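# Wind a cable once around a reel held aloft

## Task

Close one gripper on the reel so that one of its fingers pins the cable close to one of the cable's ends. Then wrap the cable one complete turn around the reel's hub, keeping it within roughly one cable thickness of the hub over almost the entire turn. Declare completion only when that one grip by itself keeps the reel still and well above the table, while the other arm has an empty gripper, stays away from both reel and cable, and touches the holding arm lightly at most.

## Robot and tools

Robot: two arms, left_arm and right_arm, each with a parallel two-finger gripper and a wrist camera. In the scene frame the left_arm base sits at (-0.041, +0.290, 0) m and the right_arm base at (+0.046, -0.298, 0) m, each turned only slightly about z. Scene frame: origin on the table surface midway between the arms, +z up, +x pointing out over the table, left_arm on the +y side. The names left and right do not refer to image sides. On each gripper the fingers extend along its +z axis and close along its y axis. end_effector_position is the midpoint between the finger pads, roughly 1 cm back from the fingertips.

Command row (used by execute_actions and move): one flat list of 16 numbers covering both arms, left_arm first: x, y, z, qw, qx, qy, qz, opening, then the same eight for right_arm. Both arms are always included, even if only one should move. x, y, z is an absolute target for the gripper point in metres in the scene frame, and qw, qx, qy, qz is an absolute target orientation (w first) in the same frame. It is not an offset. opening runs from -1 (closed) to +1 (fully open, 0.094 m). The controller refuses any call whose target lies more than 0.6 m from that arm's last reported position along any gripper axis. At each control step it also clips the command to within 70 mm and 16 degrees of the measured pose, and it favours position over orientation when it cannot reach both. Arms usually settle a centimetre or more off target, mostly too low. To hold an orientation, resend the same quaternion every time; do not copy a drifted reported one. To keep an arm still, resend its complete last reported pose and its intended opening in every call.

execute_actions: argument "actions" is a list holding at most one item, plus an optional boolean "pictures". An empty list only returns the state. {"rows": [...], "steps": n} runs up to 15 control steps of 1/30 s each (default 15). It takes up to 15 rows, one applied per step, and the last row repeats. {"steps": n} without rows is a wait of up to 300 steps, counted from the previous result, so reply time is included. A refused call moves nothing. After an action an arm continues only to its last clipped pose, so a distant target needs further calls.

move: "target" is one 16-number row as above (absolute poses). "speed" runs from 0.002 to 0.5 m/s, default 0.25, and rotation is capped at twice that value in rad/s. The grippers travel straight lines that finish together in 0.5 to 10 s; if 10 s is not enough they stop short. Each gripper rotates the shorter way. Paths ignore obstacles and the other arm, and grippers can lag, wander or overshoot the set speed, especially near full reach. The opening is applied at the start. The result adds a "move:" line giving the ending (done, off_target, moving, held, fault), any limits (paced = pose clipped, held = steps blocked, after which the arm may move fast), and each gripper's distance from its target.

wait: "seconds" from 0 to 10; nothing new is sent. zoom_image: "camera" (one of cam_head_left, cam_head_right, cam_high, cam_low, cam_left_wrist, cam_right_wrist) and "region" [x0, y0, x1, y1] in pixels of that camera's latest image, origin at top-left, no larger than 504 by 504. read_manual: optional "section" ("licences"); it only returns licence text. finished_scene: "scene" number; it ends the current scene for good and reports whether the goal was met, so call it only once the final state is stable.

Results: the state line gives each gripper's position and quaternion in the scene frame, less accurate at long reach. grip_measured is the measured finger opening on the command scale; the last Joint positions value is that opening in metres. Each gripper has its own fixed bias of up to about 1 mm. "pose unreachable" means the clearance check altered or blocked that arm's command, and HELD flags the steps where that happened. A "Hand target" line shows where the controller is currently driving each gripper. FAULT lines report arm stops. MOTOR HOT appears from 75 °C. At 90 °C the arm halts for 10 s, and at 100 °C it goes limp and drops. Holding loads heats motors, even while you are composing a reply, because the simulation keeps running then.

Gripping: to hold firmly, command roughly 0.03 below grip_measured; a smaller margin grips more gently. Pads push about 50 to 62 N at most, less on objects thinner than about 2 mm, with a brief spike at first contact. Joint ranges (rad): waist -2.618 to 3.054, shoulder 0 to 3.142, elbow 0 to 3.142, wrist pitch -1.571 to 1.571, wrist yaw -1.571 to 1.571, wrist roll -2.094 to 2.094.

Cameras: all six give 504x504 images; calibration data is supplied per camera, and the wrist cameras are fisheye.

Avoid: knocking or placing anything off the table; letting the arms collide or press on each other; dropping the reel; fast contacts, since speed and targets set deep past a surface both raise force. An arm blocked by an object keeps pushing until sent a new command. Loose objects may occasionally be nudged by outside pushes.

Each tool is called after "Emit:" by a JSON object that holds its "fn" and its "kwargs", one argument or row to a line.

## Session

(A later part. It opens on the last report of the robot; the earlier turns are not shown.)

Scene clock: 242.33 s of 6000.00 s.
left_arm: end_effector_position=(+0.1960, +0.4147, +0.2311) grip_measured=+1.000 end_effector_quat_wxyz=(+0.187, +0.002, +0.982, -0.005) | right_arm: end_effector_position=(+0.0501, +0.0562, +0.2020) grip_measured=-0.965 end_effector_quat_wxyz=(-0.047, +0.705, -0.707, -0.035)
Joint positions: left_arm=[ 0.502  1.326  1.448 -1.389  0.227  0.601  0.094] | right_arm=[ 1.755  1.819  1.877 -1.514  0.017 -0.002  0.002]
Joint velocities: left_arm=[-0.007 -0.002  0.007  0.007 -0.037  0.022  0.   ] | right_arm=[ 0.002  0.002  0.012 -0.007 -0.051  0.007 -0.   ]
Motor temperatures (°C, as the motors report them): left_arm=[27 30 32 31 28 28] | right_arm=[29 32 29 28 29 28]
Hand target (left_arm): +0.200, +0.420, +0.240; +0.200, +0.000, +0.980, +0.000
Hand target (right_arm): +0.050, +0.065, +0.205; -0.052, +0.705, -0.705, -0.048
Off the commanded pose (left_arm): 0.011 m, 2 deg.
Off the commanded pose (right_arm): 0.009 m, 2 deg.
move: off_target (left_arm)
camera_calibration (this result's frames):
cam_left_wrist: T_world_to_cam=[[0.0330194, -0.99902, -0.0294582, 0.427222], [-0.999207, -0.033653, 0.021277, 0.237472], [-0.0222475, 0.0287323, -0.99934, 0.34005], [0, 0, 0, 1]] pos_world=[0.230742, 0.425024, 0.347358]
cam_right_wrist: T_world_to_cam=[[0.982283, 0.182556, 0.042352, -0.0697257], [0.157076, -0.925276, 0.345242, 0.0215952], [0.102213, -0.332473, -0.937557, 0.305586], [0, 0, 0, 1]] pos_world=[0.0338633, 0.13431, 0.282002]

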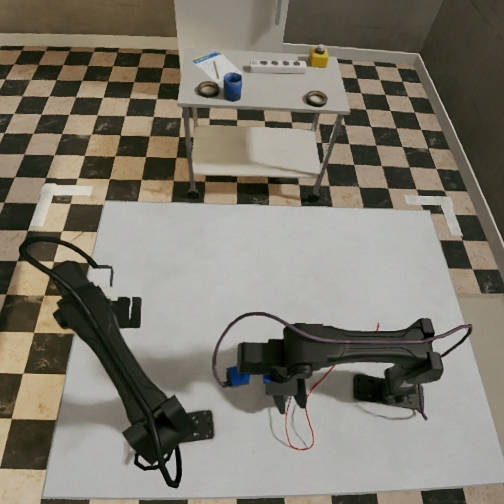

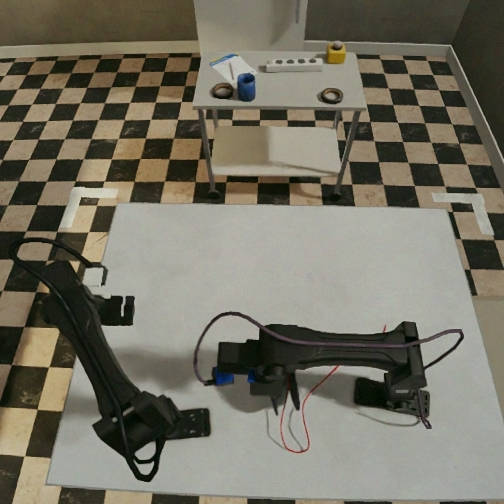

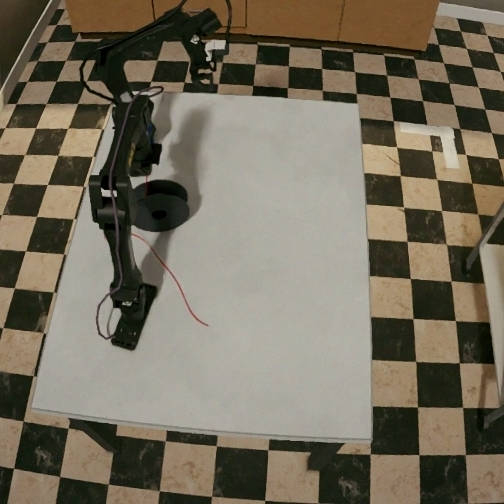

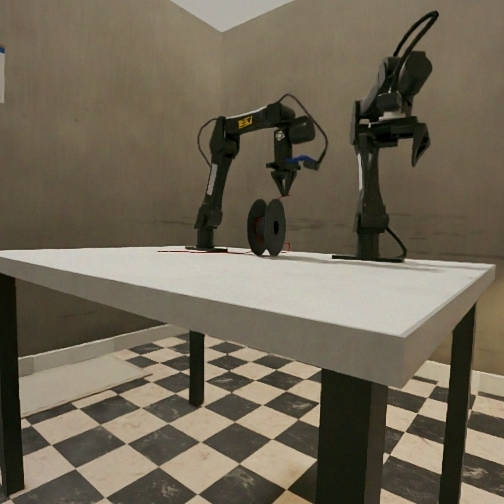

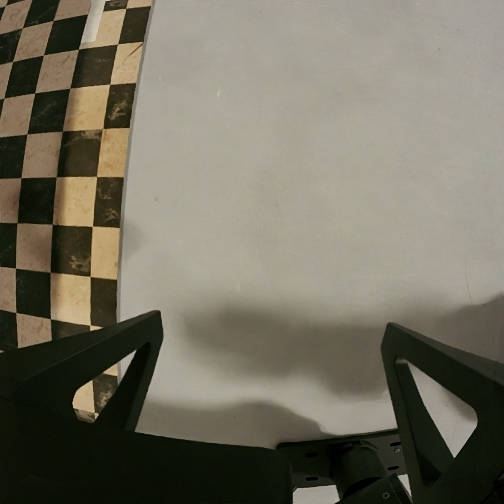

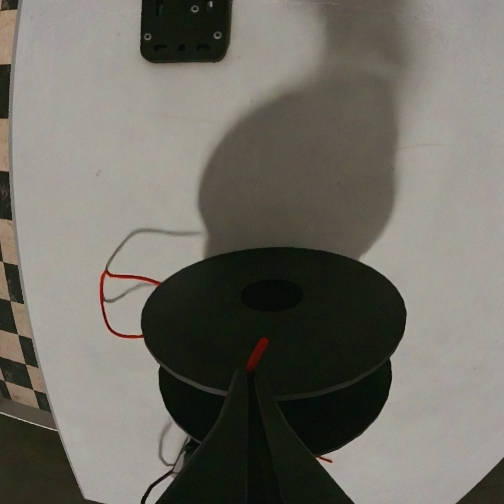

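Emit:
{"fn": "move", "kwargs": {
  "target": [0.2,0.42,0.24,0.2,0,0.98,0,1,0.075,0.085,0.19,0,-0.707,0.707,0,-0.98],
  "speed": 0.04
}}

Emit:
{"fn": "move", "kwargs": {
  "target": [0.2,0.42,0.24,0.2,0,0.98,0,1,0.075,0.075,0.14,-0.08,-0.7,0.7,-0.08,-0.98],
  "speed": 0.04
}}

Scene clock: 249.70 s of 6000.00 s.
left_arm: end_effector_position=(+0.1960, +0.4147, +0.2311) grip_measured=+1.000 end_effector_quat_wxyz=(+0.187, +0.002, +0.982, -0.005) | right_arm: end_effector_position=(+0.0732, +0.0798, +0.1873) grip_measured=-0.965 end_effector_quat_wxyz=(-0.028, +0.707, -0.707, -0.017)
Joint positions: left_arm=[ 0.502  1.326  1.448 -1.389  0.227  0.601  0.094] | right_arm=[ 1.691  1.965  2.017 -1.558  0.011 -0.069  0.002]
Joint velocities: left_arm=[-0.002  0.002  0.002  0.022 -0.007  0.051  0.   ] | right_arm=[-0.007  0.002 -0.002  0.007  0.007  0.022 -0.   ]
Motor temperatures (°C, as the motors report them): left_arm=[27 30 32 31 28 28] | right_arm=[29 32 30 28 29 28]
Hand target (left_arm): +0.200, +0.420, +0.240; +0.200, +0.000, +0.980, +0.000
Hand target (right_arm): +0.075, +0.085, +0.190; -0.030, +0.707, -0.706, -0.025
Off the commanded pose (left_arm): 0.011 m, 2 deg.
Off the commanded pose (right_arm): 0.006 m, 4 deg.
joint sent to its limit (right arm) — the command would take joint 4 (wrist pitch) past its lower limit, so that joint was sent only as far as its limit.
move: off_target (left_arm, right_arm)
camera_calibration (this result's frames):
cam_left_wrist: T_world_to_cam=[[0.0330194, -0.99902, -0.0294582, 0.427222], [-0.999207, -0.033653, 0.021277, 0.237472], [-0.0222475, 0.0287323, -0.99934, 0.34005], [0, 0, 0, 1]] pos_world=[0.230742, 0.425024, 0.347358]
cam_right_wrist: T_world_to_cam=[[0.981741, 0.187743, 0.0305996, -0.0942443], [0.161022, -0.905866, 0.391763, 0.0343157], [0.10127, -0.379682, -0.919557, 0.297783], [0, 0, 0, 1]] pos_world=[0.0568415, 0.161842, 0.263268]

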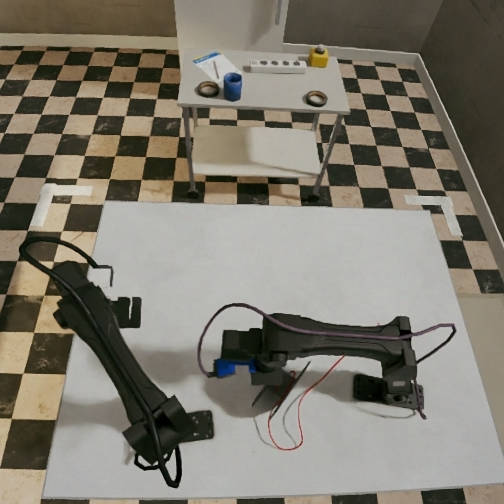

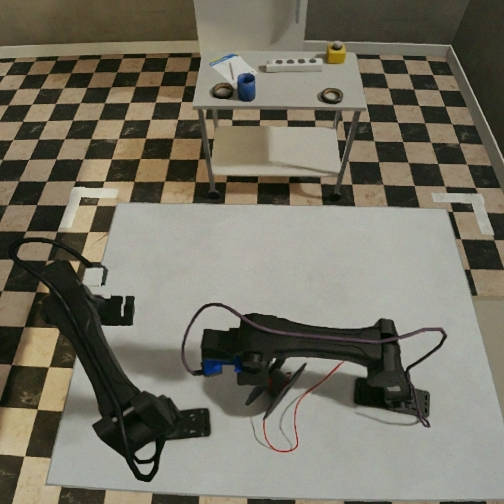

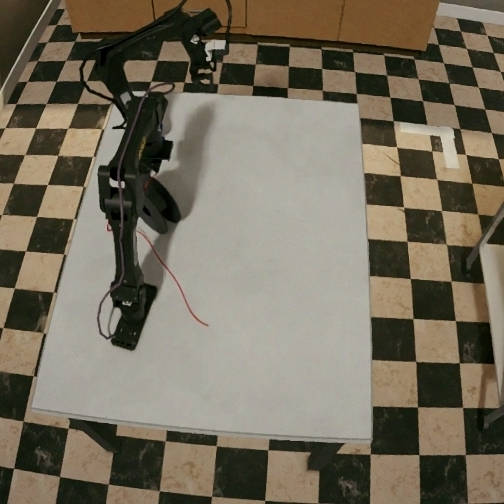

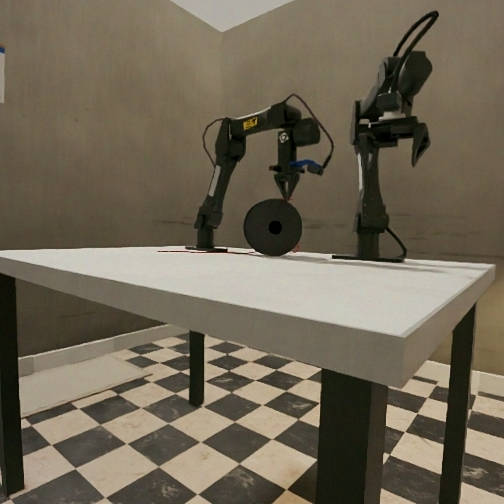

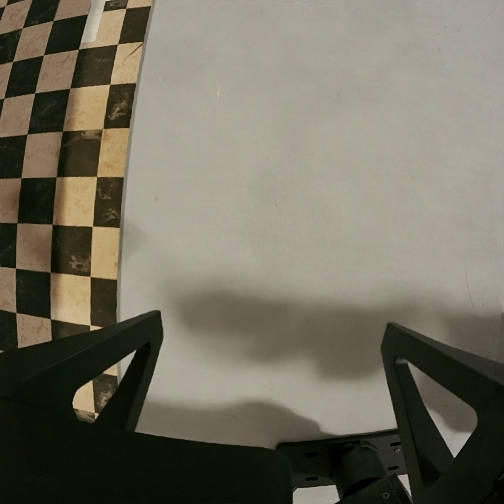

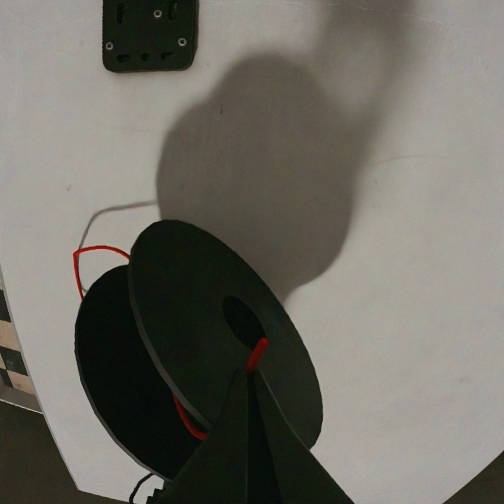

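Scene clock: 253.60 s of 6000.00 s.
left_arm: end_effector_position=(+0.1960, +0.4147, +0.2311) grip_measured=+1.000 end_effector_quat_wxyz=(+0.187, +0.002, +0.982, -0.005) | right_arm: end_effector_position=(+0.0732, +0.0804, +0.1522) grip_measured=-0.965 end_effector_quat_wxyz=(+0.011, +0.707, -0.707, +0.017)
Joint positions: left_arm=[ 0.502  1.326  1.448 -1.389  0.227  0.601  0.094] | right_arm=[ 1.691  2.049  1.999 -1.559  0.011 -0.069  0.002]
Joint velocities: left_arm=[ 0.002  0.022 -0.007 -0.037 -0.037 -0.037  0.   ] | right_arm=[-0.002 -0.017  0.012 -0.095 -0.007 -0.007 -0.001]
Motor temperatures (°C, as the motors report them): left_arm=[27 30 32 31 28 28] | right_arm=[29 32 29 28 29 28]
Hand target (left_arm): +0.200, +0.420, +0.240; +0.200, +0.000, +0.980, +0.000
Hand target (right_arm): +0.075, +0.075, +0.139; +0.028, +0.707, -0.706, +0.032
Off the commanded pose (left_arm): 0.011 m, 2 deg.
Off the commanded pose (right_arm): 0.013 m, 11 deg.
joint sent to its limit (right arm) — the command would take joint 4 (wrist pitch) past its lower limit, so that joint was sent only as far as its limit.
move: off_target (left_arm, right_arm)
camera_calibration (this result's frames):
cam_left_wrist: T_world_to_cam=[[0.0330194, -0.99902, -0.0294582, 0.427222], [-0.999207, -0.033653, 0.021277, 0.237472], [-0.0222475, 0.0287323, -0.99934, 0.34005], [0, 0, 0, 1]] pos_world=[0.230742, 0.425024, 0.347358]
cam_right_wrist: T_world_to_cam=[[0.981865, 0.189542, 0.00398812, -0.0894276], [0.164136, -0.86041, 0.482445, 0.0309095], [0.0948748, -0.473041, -0.875917, 0.267086], [0, 0, 0, 1]] pos_world=[0.0573927, 0.169888, 0.21939]

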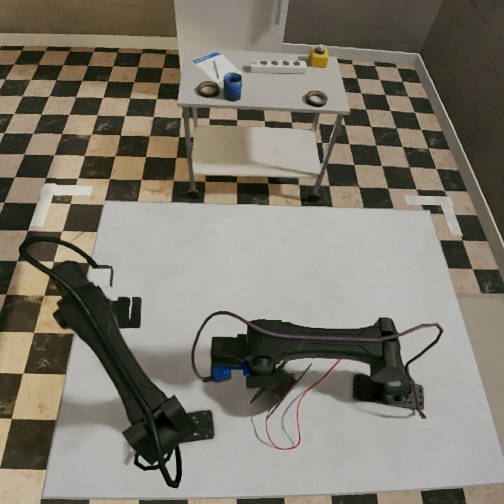

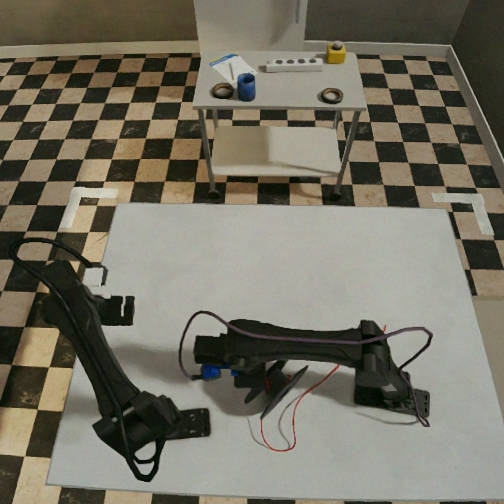

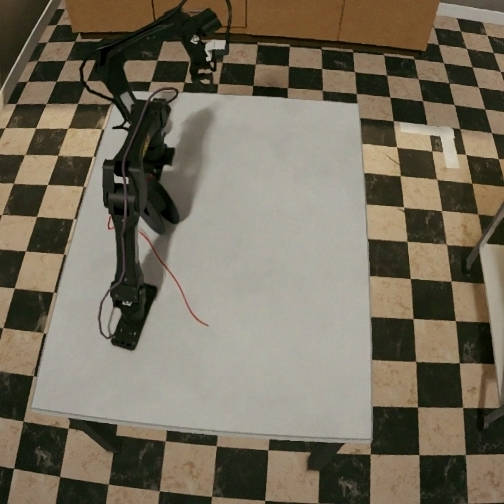

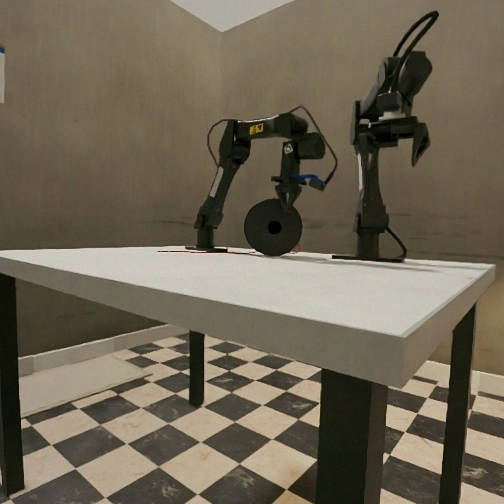

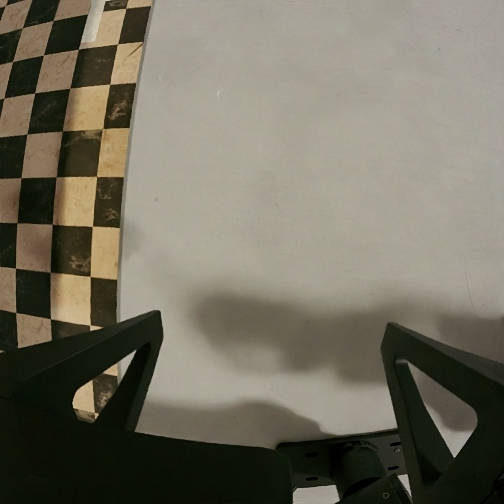

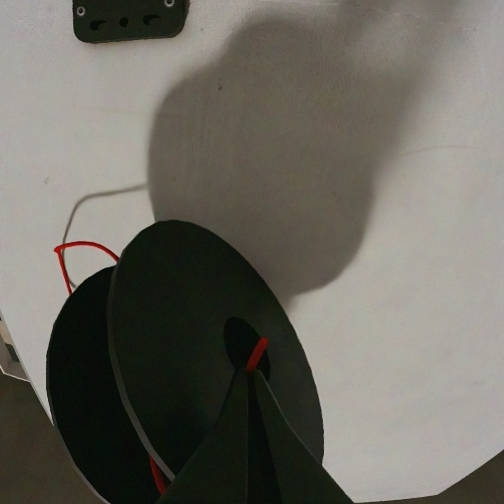

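Emit:
{"fn": "execute_actions", "kwargs": {
  "actions": []
}}

Scene clock: 264.70 s of 6000.00 s.
left_arm: end_effector_position=(+0.1960, +0.4147, +0.2311) grip_measured=+1.000 end_effector_quat_wxyz=(+0.187, +0.002, +0.982, -0.005) | right_arm: end_effector_position=(+0.0732, +0.0804, +0.1522) grip_measured=-0.965 end_effector_quat_wxyz=(+0.011, +0.707, -0.707, +0.017)
Joint positions: left_arm=[ 0.502  1.326  1.448 -1.389  0.227  0.601  0.094] | right_arm=[ 1.691  2.049  1.999 -1.559  0.011 -0.069  0.002]
Joint velocities: left_arm=[ 0.007  0.007 -0.027 -0.051 -0.022  0.022  0.   ] | right_arm=[ 0.012  0.002 -0.012 -0.022 -0.051 -0.007 -0.   ]
Motor temperatures (°C, as the motors report them): left_arm=[27 30 32 31 28 28] | right_arm=[29 32 29 28 29 28]
Hand target (left_arm): +0.200, +0.420, +0.240; +0.200, +0.000, +0.980, +0.000
Hand target (right_arm): +0.075, +0.075, +0.139; +0.028, +0.707, -0.706, +0.032
Off the commanded pose (left_arm): 0.011 m, 2 deg.
Off the commanded pose (right_arm): 0.013 m, 11 deg.
Steps of this call (steps 1 to 180: nothing new was sent; then 5.10 s passed at rest). Readings (end_effector_position):
1: left_arm (+0.1960, +0.4147, +0.2311) | right_arm (+0.0732, +0.0804, +0.1522)
2: left_arm (+0.1960, +0.4147, +0.2311) | right_arm (+0.0732, +0.0804, +0.1522)
4: left_arm (+0.1960, +0.4147, +0.2311) | right_arm (+0.0732, +0.0804, +0.1522)
8: left_arm (+0.1960, +0.4147, +0.2311) | right_arm (+0.0732, +0.0804, +0.1522)
180: the state above
camera_calibration (this result's frames):
cam_left_wrist: T_world_to_cam=[[0.0330194, -0.99902, -0.0294582, 0.427222], [-0.999207, -0.033653, 0.021277, 0.237472], [-0.0222475, 0.0287323, -0.99934, 0.34005], [0, 0, 0, 1]] pos_world=[0.230742, 0.425024, 0.347358]
cam_right_wrist: T_world_to_cam=[[0.981865, 0.189542, 0.00398812, -0.0894276], [0.164136, -0.86041, 0.482445, 0.0309095], [0.0948748, -0.473041, -0.875917, 0.267086], [0, 0, 0, 1]] pos_world=[0.0573927, 0.169888, 0.21939]

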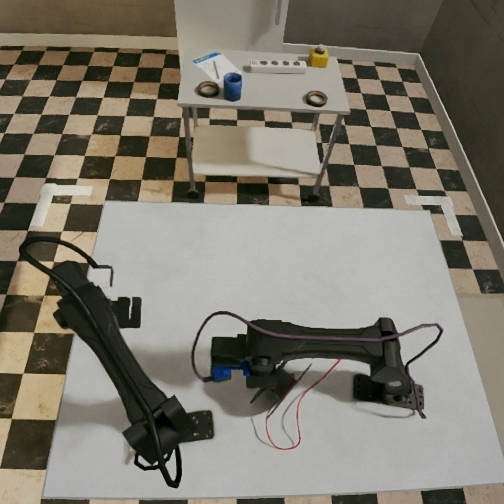

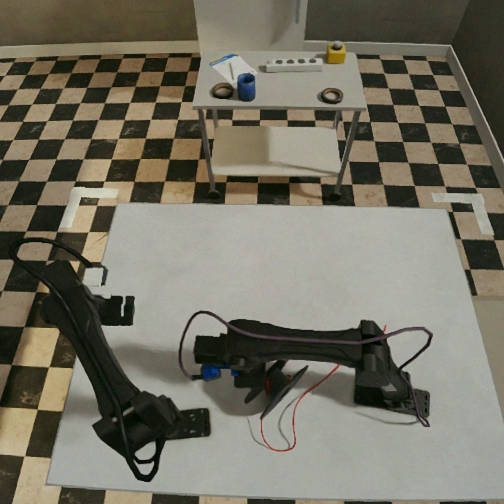

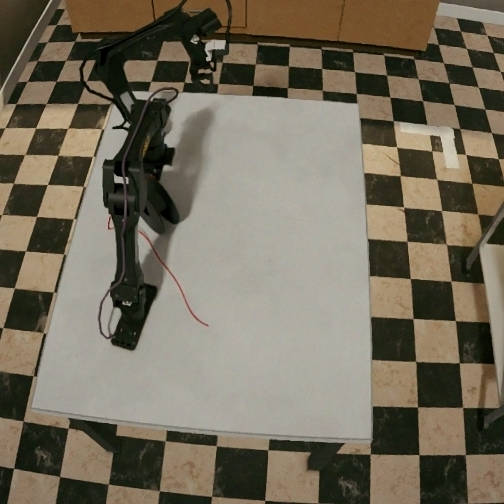

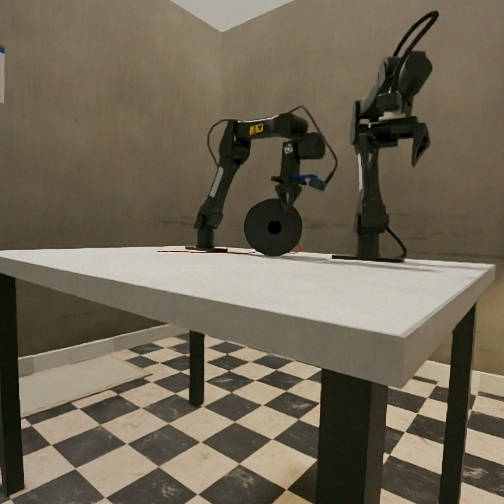

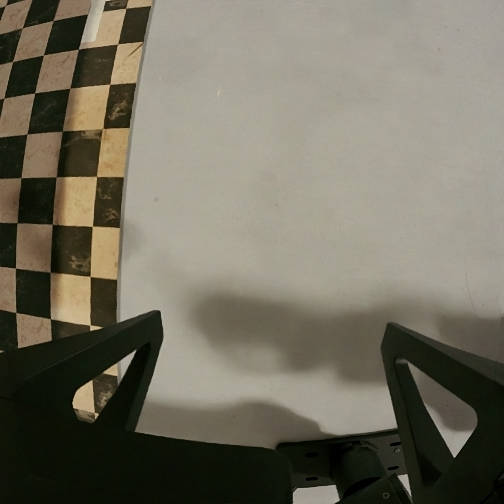

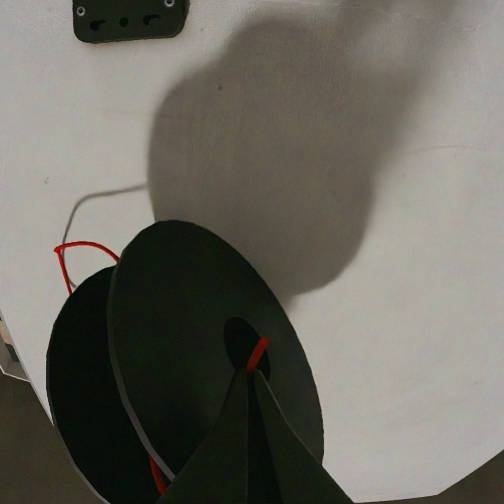

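Emit:
{"fn": "execute_actions", "kwargs": {
  "actions": [
    {"rows":[[0.2,0.42,0.24,0.2,0,0.98,0,1,0.075,0.075,0.135,0,0.707,-0.707,0,-0.6]]}
  ],
  "pictures": false
}}

Emit:
{"fn": "move", "kwargs": {
  "target": [0.2,0.42,0.24,0.2,0,0.98,0,1,0.09,0.10,0.215,0,0.707,-0.707,0,-0.6],
  "speed": 0.08
}}

Emit:
{"fn": "zoom_image", "kwargs": {
  "camera": "cam_low",
  "region": [220,150,340,270]
}}

Scene clock: 269.87 s of 6000.00 s.
left_arm: end_effector_position=(+0.1960, +0.4147, +0.2311) grip_measured=+1.000 end_effector_quat_wxyz=(+0.187, +0.002, +0.982, -0.005) | right_arm: end_effector_position=(+0.0733, +0.0752, +0.1309) grip_measured=-0.603 end_effector_quat_wxyz=(+0.005, +0.708, -0.706, +0.011)
Joint positions: left_arm=[ 0.502  1.326  1.448 -1.389  0.227  0.601  0.094] | right_arm=[ 1.69   1.995  1.834 -1.433  0.011 -0.071  0.019]
Joint velocities: left_arm=[-0.002 -0.002 -0.017 -0.022 -0.022  0.007  0.   ] | right_arm=[-0.002  0.017 -0.012  0.022 -0.081 -0.022 -0.001]
Motor temperatures (°C, as the motors report them): left_arm=[27 30 32 31 28 28] | right_arm=[29 32 29 28 29 28]
Hand target (left_arm): +0.200, +0.420, +0.240; +0.200, +0.000, +0.980, +0.000
Hand target (right_arm): +0.075, +0.075, +0.135; -0.000, +0.707, -0.707, +0.000
Off the commanded pose (left_arm): 0.011 m, 2 deg.
Off the commanded pose (right_arm): 0.004 m, 1 deg.
Steps of this call (steps 1 to 140: nothing new was sent; steps 141 to 155: all 15 steps of this action). Readings (end_effector_position):
141: left_arm (+0.1960, +0.4147, +0.2311) | right_arm (+0.0732, +0.0807, +0.1497)
142: left_arm (+0.1960, +0.4147, +0.2311) | right_arm (+0.0732, +0.0779, +0.1457)
144: left_arm (+0.1960, +0.4147, +0.2311) | right_arm (+0.0727, +0.0686, +0.1383)
148: left_arm (+0.1960, +0.4147, +0.2311) | right_arm (+0.0728, +0.0679, +0.1312)
155: the state above

Scene clock: 271.57 s of 6000.00 s.
left_arm: end_effector_position=(+0.1960, +0.4147, +0.2311) grip_measured=+1.000 end_effector_quat_wxyz=(+0.187, +0.002, +0.982, -0.005) | right_arm: end_effector_position=(+0.0881, +0.0980, +0.2054) grip_measured=-0.603 end_effector_quat_wxyz=(-0.061, +0.705, -0.705, -0.042)
Joint positions: left_arm=[ 0.502  1.326  1.448 -1.389  0.227  0.601  0.094] | right_arm=[ 1.657  1.986  2.115 -1.552  0.011 -0.103  0.019]
Joint velocities: left_arm=[ 0.007 -0.012  0.002 -0.051 -0.007 -0.022  0.   ] | right_arm=[-0.002  0.012  0.017 -0.095 -0.051 -0.022 -0.   ]
Motor temperatures (°C, as the motors report them): left_arm=[27 30 32 31 28 28] | right_arm=[29 32 29 28 29 28]
Hand target (left_arm): +0.200, +0.420, +0.240; +0.200, +0.000, +0.980, +0.000
Hand target (right_arm): +0.090, +0.098, +0.215; -0.068, +0.704, -0.705, -0.053
Off the commanded pose (left_arm): 0.011 m, 2 deg.
Off the commanded pose (right_arm): 0.010 m, 8 deg.
joint sent to its limit (right arm) — the command would take joint 4 (wrist pitch) past its lower limit, so that joint was sent only as far as its limit.
move: off_target (left_arm, right_arm)
camera_calibration (this result's frames):
cam_left_wrist: T_world_to_cam=[[0.0330194, -0.99902, -0.0294582, 0.427222], [-0.999207, -0.033653, 0.021277, 0.237472], [-0.0222475, 0.0287323, -0.99934, 0.34005], [0, 0, 0, 1]] pos_world=[0.230742, 0.425024, 0.347358]
cam_right_wrist: T_world_to_cam=[[0.981453, 0.183282, 0.0561926, -0.117696], [0.156406, -0.935066, 0.318103, 0.0597357], [0.110846, -0.303414, -0.946389, 0.317034], [0, 0, 0, 1]] pos_world=[0.071028, 0.173621, 0.28765]

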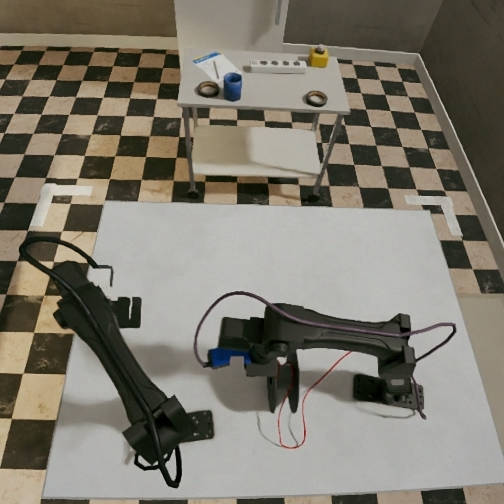

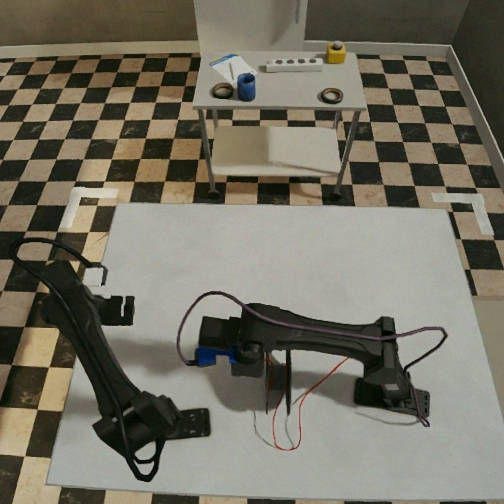

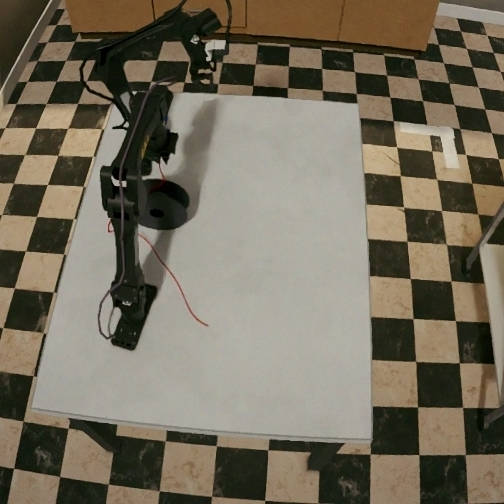

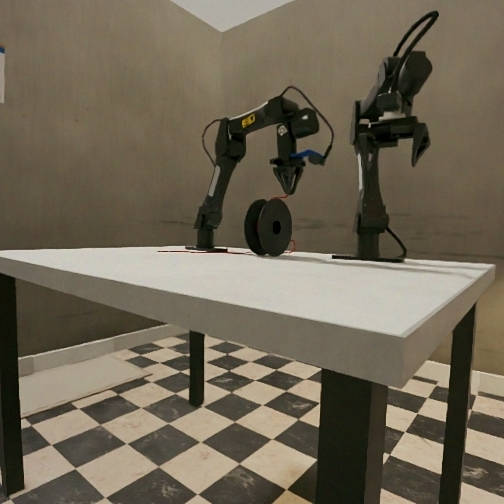

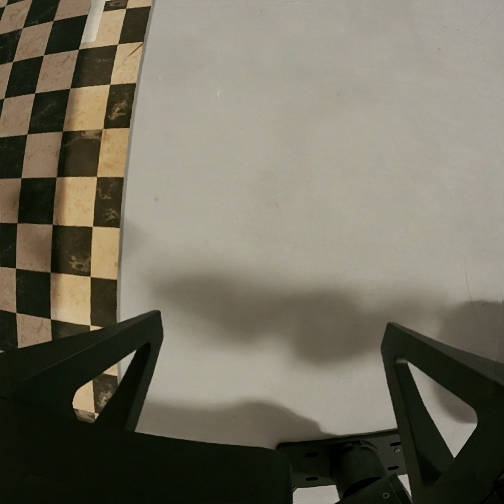

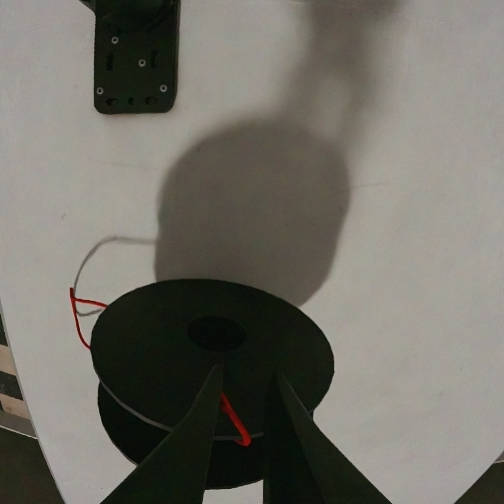

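Region (220, 150, 340, 270) of cam_low's 504x504 image, scaled by 4.200, with more detail than that image has.

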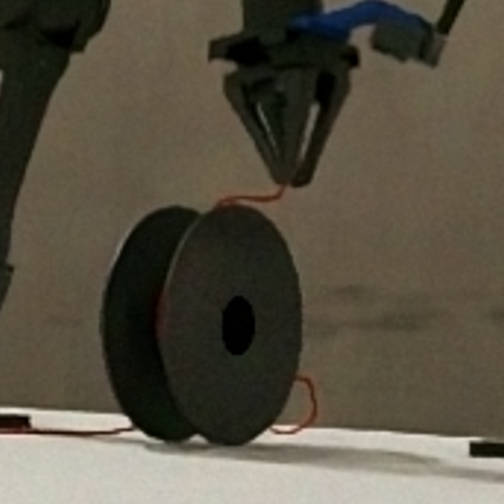

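Emit:
{"fn": "move", "kwargs": {
  "target": [0.2,0.42,0.24,0.2,0,0.98,0,1,0.1,0.09,0.24,0,0.707,-0.707,0,0]
}}

Emit:
{"fn": "move", "kwargs": {
  "target": [0.2,0.42,0.24,0.2,0,0.98,0,1,0.1,0.022,0.225,0,0,1,0,0]
}}

Scene clock: 280.60 s of 6000.00 s.
left_arm: end_effector_position=(+0.1960, +0.4147, +0.2311) grip_measured=+1.000 end_effector_quat_wxyz=(+0.187, +0.002, +0.982, -0.005) | right_arm: end_effector_position=(+0.0997, +0.0894, +0.2320) grip_measured=-0.003 end_effector_quat_wxyz=(-0.090, +0.702, -0.704, -0.062)
Joint positions: left_arm=[ 0.502  1.326  1.448 -1.389  0.227  0.601  0.094] | right_arm=[ 1.625  1.916  2.115 -1.552  0.011 -0.132  0.047]
Joint velocities: left_arm=[ 0.007  0.002 -0.002  0.051 -0.007 -0.007  0.   ] | right_arm=[-0.002  0.002 -0.007 -0.022 -0.066  0.022 -0.   ]
Motor temperatures (°C, as the motors report them): left_arm=[27 30 32 31 28 28] | right_arm=[29 33 29 28 29 28]
Hand target (left_arm): +0.200, +0.420, +0.240; +0.200, +0.000, +0.980, +0.000
Hand target (right_arm): +0.100, +0.089, +0.240; -0.094, +0.702, -0.702, -0.071
Off the commanded pose (left_arm): 0.011 m, 2 deg.
Off the commanded pose (right_arm): 0.008 m, 13 deg.
joint sent to its limit (right arm) — the command would take joint 4 (wrist pitch) past its lower limit, so that joint was sent only as far as its limit.
After step 180, 2.27 s passed at rest.
move: off_target (left_arm, right_arm)
camera_calibration (this result's frames):
cam_left_wrist: T_world_to_cam=[[0.0330194, -0.99902, -0.0294582, 0.427222], [-0.999207, -0.033653, 0.021277, 0.237472], [-0.0222475, 0.0287323, -0.99934, 0.34005], [0, 0, 0, 1]] pos_world=[0.230742, 0.425024, 0.347358]
cam_right_wrist: T_world_to_cam=[[0.981008, 0.175792, 0.0819809, -0.134216], [0.14989, -0.9553, 0.254824, 0.0585328], [0.123112, -0.237696, -0.963506, 0.335162], [0, 0, 0, 1]] pos_world=[0.081631, 0.159177, 0.319018]

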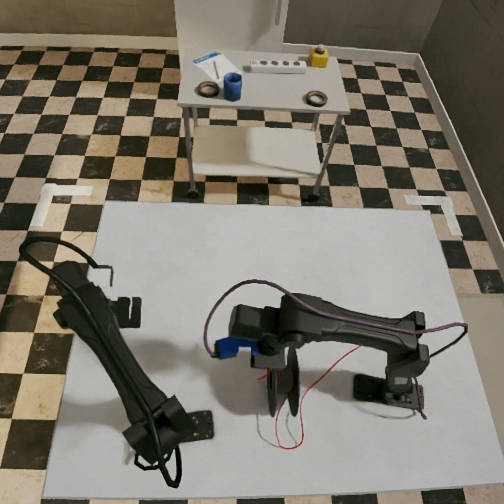

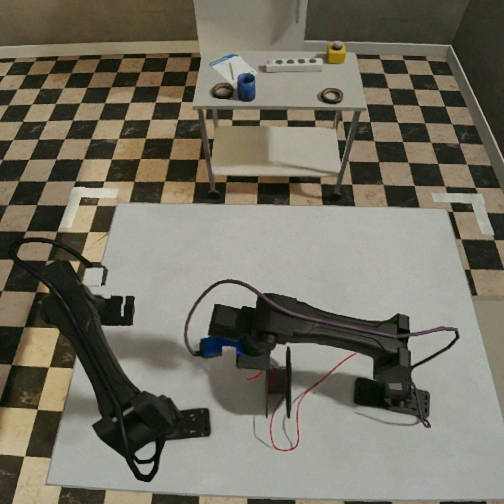

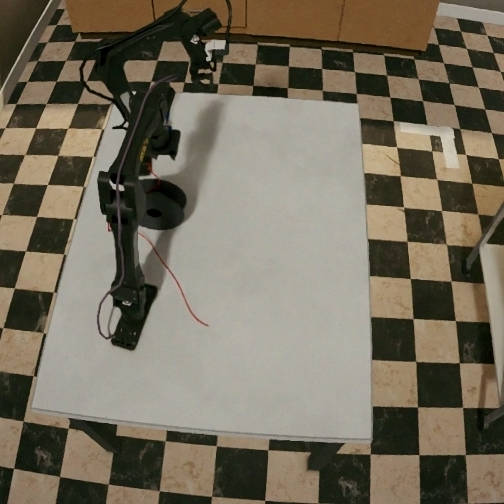

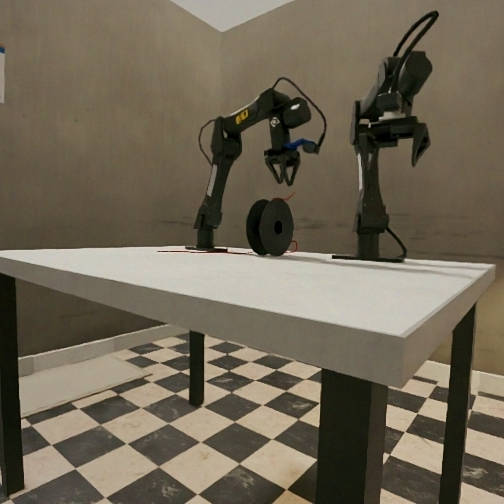

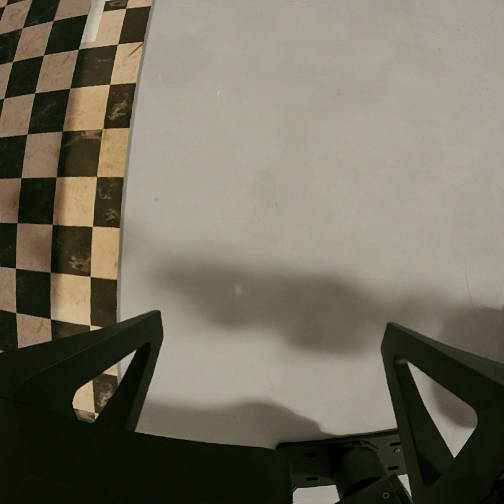

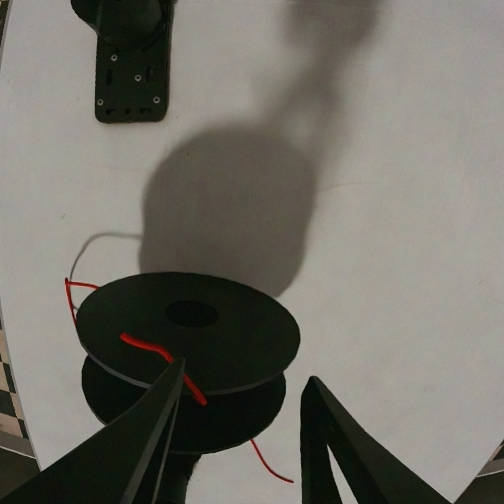

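Scene clock: 284.30 s of 6000.00 s.
left_arm: end_effector_position=(+0.1960, +0.4147, +0.2311) grip_measured=+1.000 end_effector_quat_wxyz=(+0.187, +0.002, +0.982, -0.005) | right_arm: end_effector_position=(+0.0985, +0.0288, +0.2221) grip_measured=-0.003 end_effector_quat_wxyz=(+0.012, -0.010, +0.998, +0.068)
Joint positions: left_arm=[ 0.502  1.326  1.448 -1.389  0.227  0.601  0.094] | right_arm=[ 1.599  1.727  1.847 -1.553  0.001  1.39   0.047]
Joint velocities: left_arm=[-0.007 -0.012 -0.002 -0.037 -0.022  0.022  0.   ] | right_arm=[-0.012  0.002  0.012  0.007  0.051 -0.037 -0.   ]
Motor temperatures (°C, as the motors report them): left_arm=[27 30 32 31 28 28] | right_arm=[29 33 29 28 29 28]
Hand target (left_arm): +0.200, +0.420, +0.240; +0.200, +0.000, +0.980, +0.000
Hand target (right_arm): +0.100, +0.022, +0.223; +0.010, -0.001, +0.998, +0.065
Off the commanded pose (left_arm): 0.011 m, 2 deg.
Off the commanded pose (right_arm): 0.008 m, 8 deg.
joint sent to its limit (right arm) — the command would take joint 4 (wrist pitch) past its lower limit, so that joint was sent only as far as its limit.
move: off_target (left_arm, right_arm)
camera_calibration (this result's frames):
cam_left_wrist: T_world_to_cam=[[0.0330194, -0.99902, -0.0294582, 0.427222], [-0.999207, -0.033653, 0.021277, 0.237472], [-0.0222475, 0.0287323, -0.99934, 0.34005], [0, 0, 0, 1]] pos_world=[0.230742, 0.425024, 0.347358]
cam_right_wrist: T_world_to_cam=[[0.209441, -0.969976, -0.12362, 0.0331058], [-0.885385, -0.241777, 0.397035, 0.0532173], [-0.415003, 0.0262956, -0.90944, 0.344821], [0, 0, 0, 1]] pos_world=[0.183286, 0.0359112, 0.296558]

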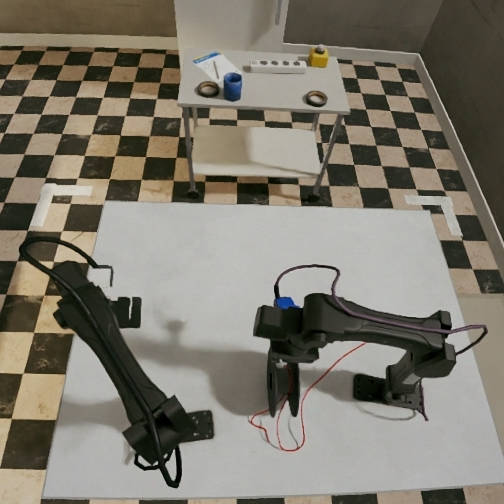

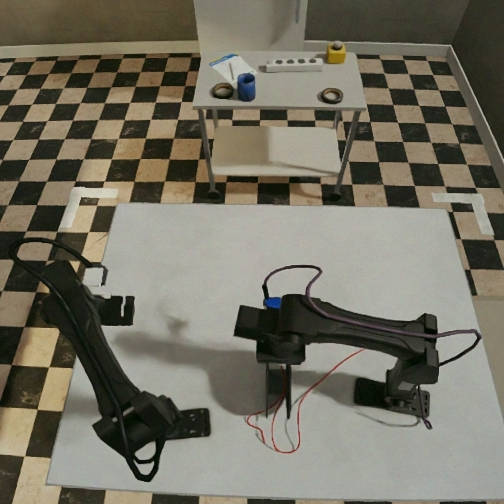

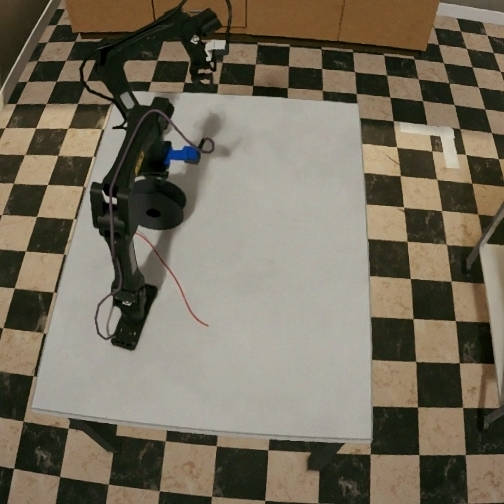

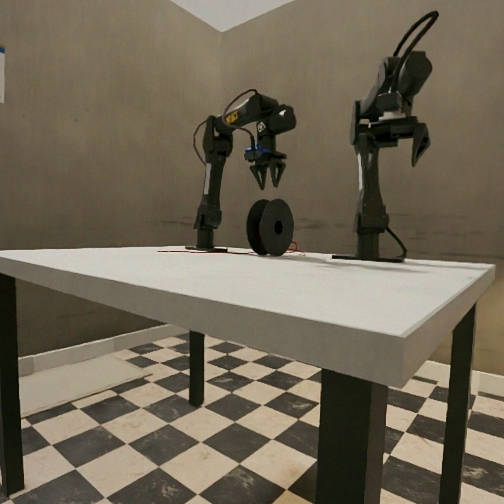

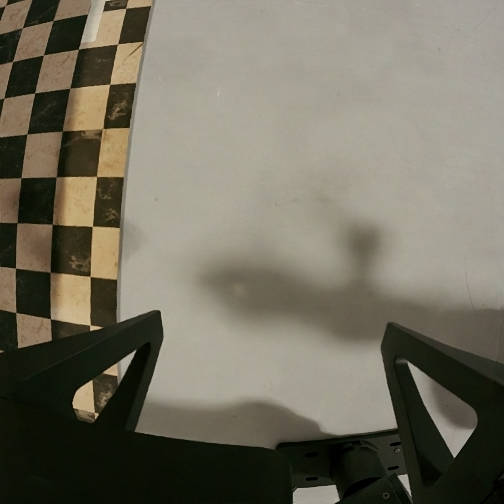

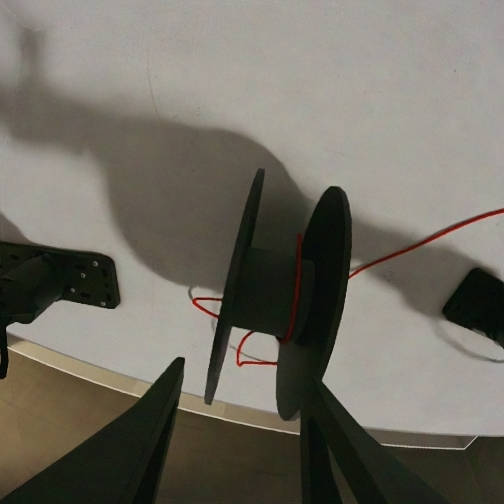

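Emit:
{"fn": "move", "kwargs": {
  "target": [0.03,0.14,0.17,0,0.707,-0.707,0,-0.2,0.1,-0.03,0.21,0,0,1,0,-0.3]
}}

Scene clock: 294.83 s of 6000.00 s.
left_arm: end_effector_position=(+0.0236, +0.1425, +0.1703) grip_measured=-0.197 end_effector_quat_wxyz=(-0.155, -0.588, +0.794, -0.004) | right_arm: end_effector_position=(+0.0989, -0.0228, +0.2078) grip_measured=-0.297 end_effector_quat_wxyz=(+0.007, -0.001, +0.999, +0.035)
Joint positions: left_arm=[-0.951  1.146  1.11  -1.561  0.31  -2.092  0.038] | right_arm=[ 1.568  1.576  1.629 -1.553  0.     1.377  0.033]
Joint velocities: left_arm=[-0.007  0.002  0.012 -0.007  0.007 -0.037 -0.   ] | right_arm=[-0.032 -0.007  0.002  0.037 -0.007  0.081 -0.001]
Motor temperatures (°C, as the motors report them): left_arm=[27 30 32 31 28 28] | right_arm=[29 32 29 28 29 28]
Hand target (left_arm): +0.023, +0.142, +0.171; -0.161, -0.593, +0.789, +0.003
Hand target (right_arm): +0.100, -0.030, +0.208; +0.006, -0.000, +0.999, +0.033
Off the commanded pose (left_arm): 0.007 m, 25 deg; orientation clipped at the last step of the last action.
Off the commanded pose (right_arm): 0.008 m, 4 deg.
joint sent to its limit (left arm) — the command would take joint 6 (wrist roll) past its lower limit, so that joint was sent only as far as its limit.
joint sent to its limit (right arm) — the command would take joint 4 (wrist pitch) past its lower limit, so that joint was sent only as far as its limit.
After step 180, 0.70 s passed at rest.
move: off_target (left_arm, right_arm); limits=paced
camera_calibration (this result's frames):
cam_left_wrist: T_world_to_cam=[[0.92709, -0.29758, -0.227925, 0.0720169], [-0.110301, -0.797719, 0.592856, 0.0478214], [-0.358242, -0.524491, -0.772381, 0.331339], [0, 0, 0, 1]] pos_world=[0.0572081, 0.233363, 0.243983]
cam_right_wrist: T_world_to_cam=[[0.19096, -0.979631, -0.0621032, -0.0300704], [-0.884681, -0.199172, 0.421508, 0.0426055], [-0.425292, -0.0255495, -0.904695, 0.332155], [0, 0, 0, 1]] pos_world=[0.184698, -0.0124856, 0.280673]

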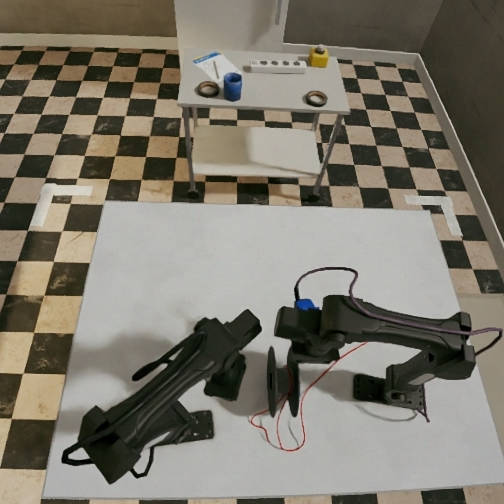

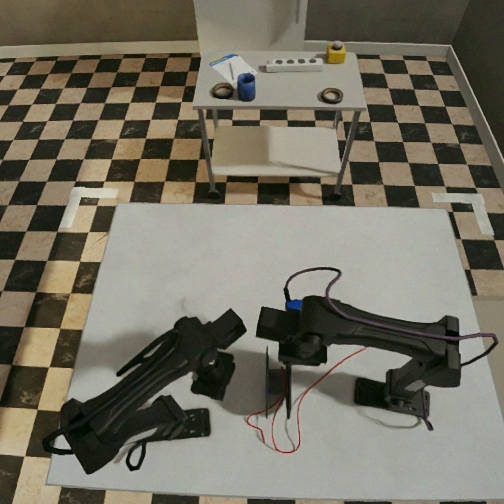

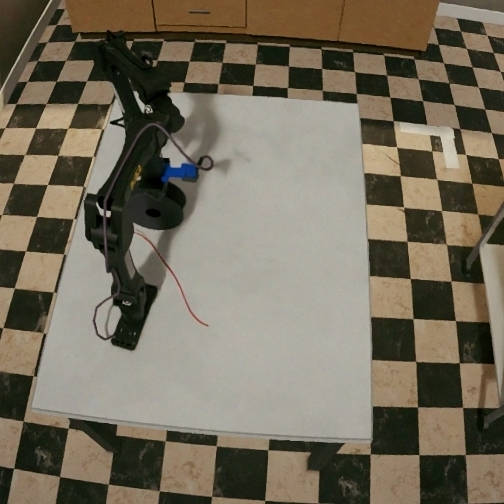

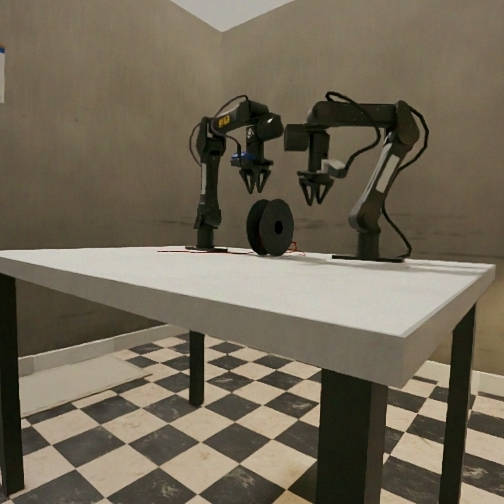

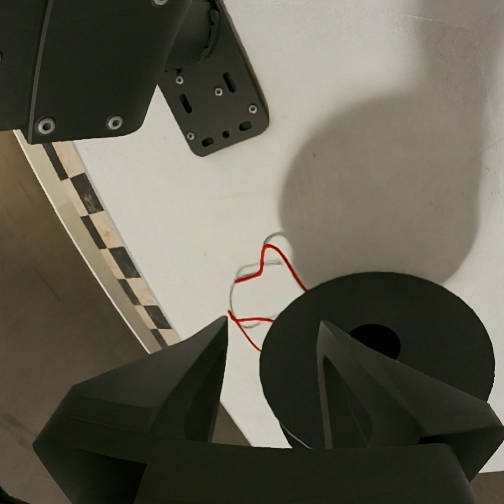

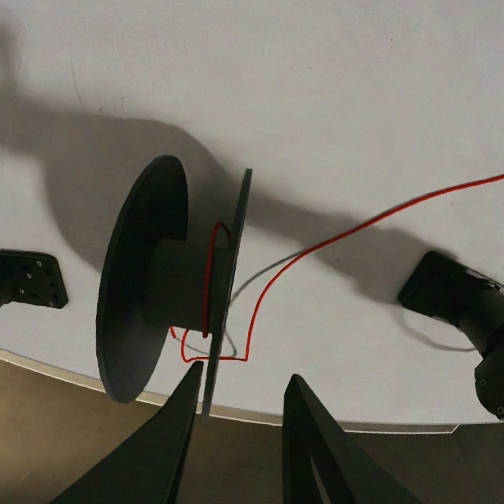

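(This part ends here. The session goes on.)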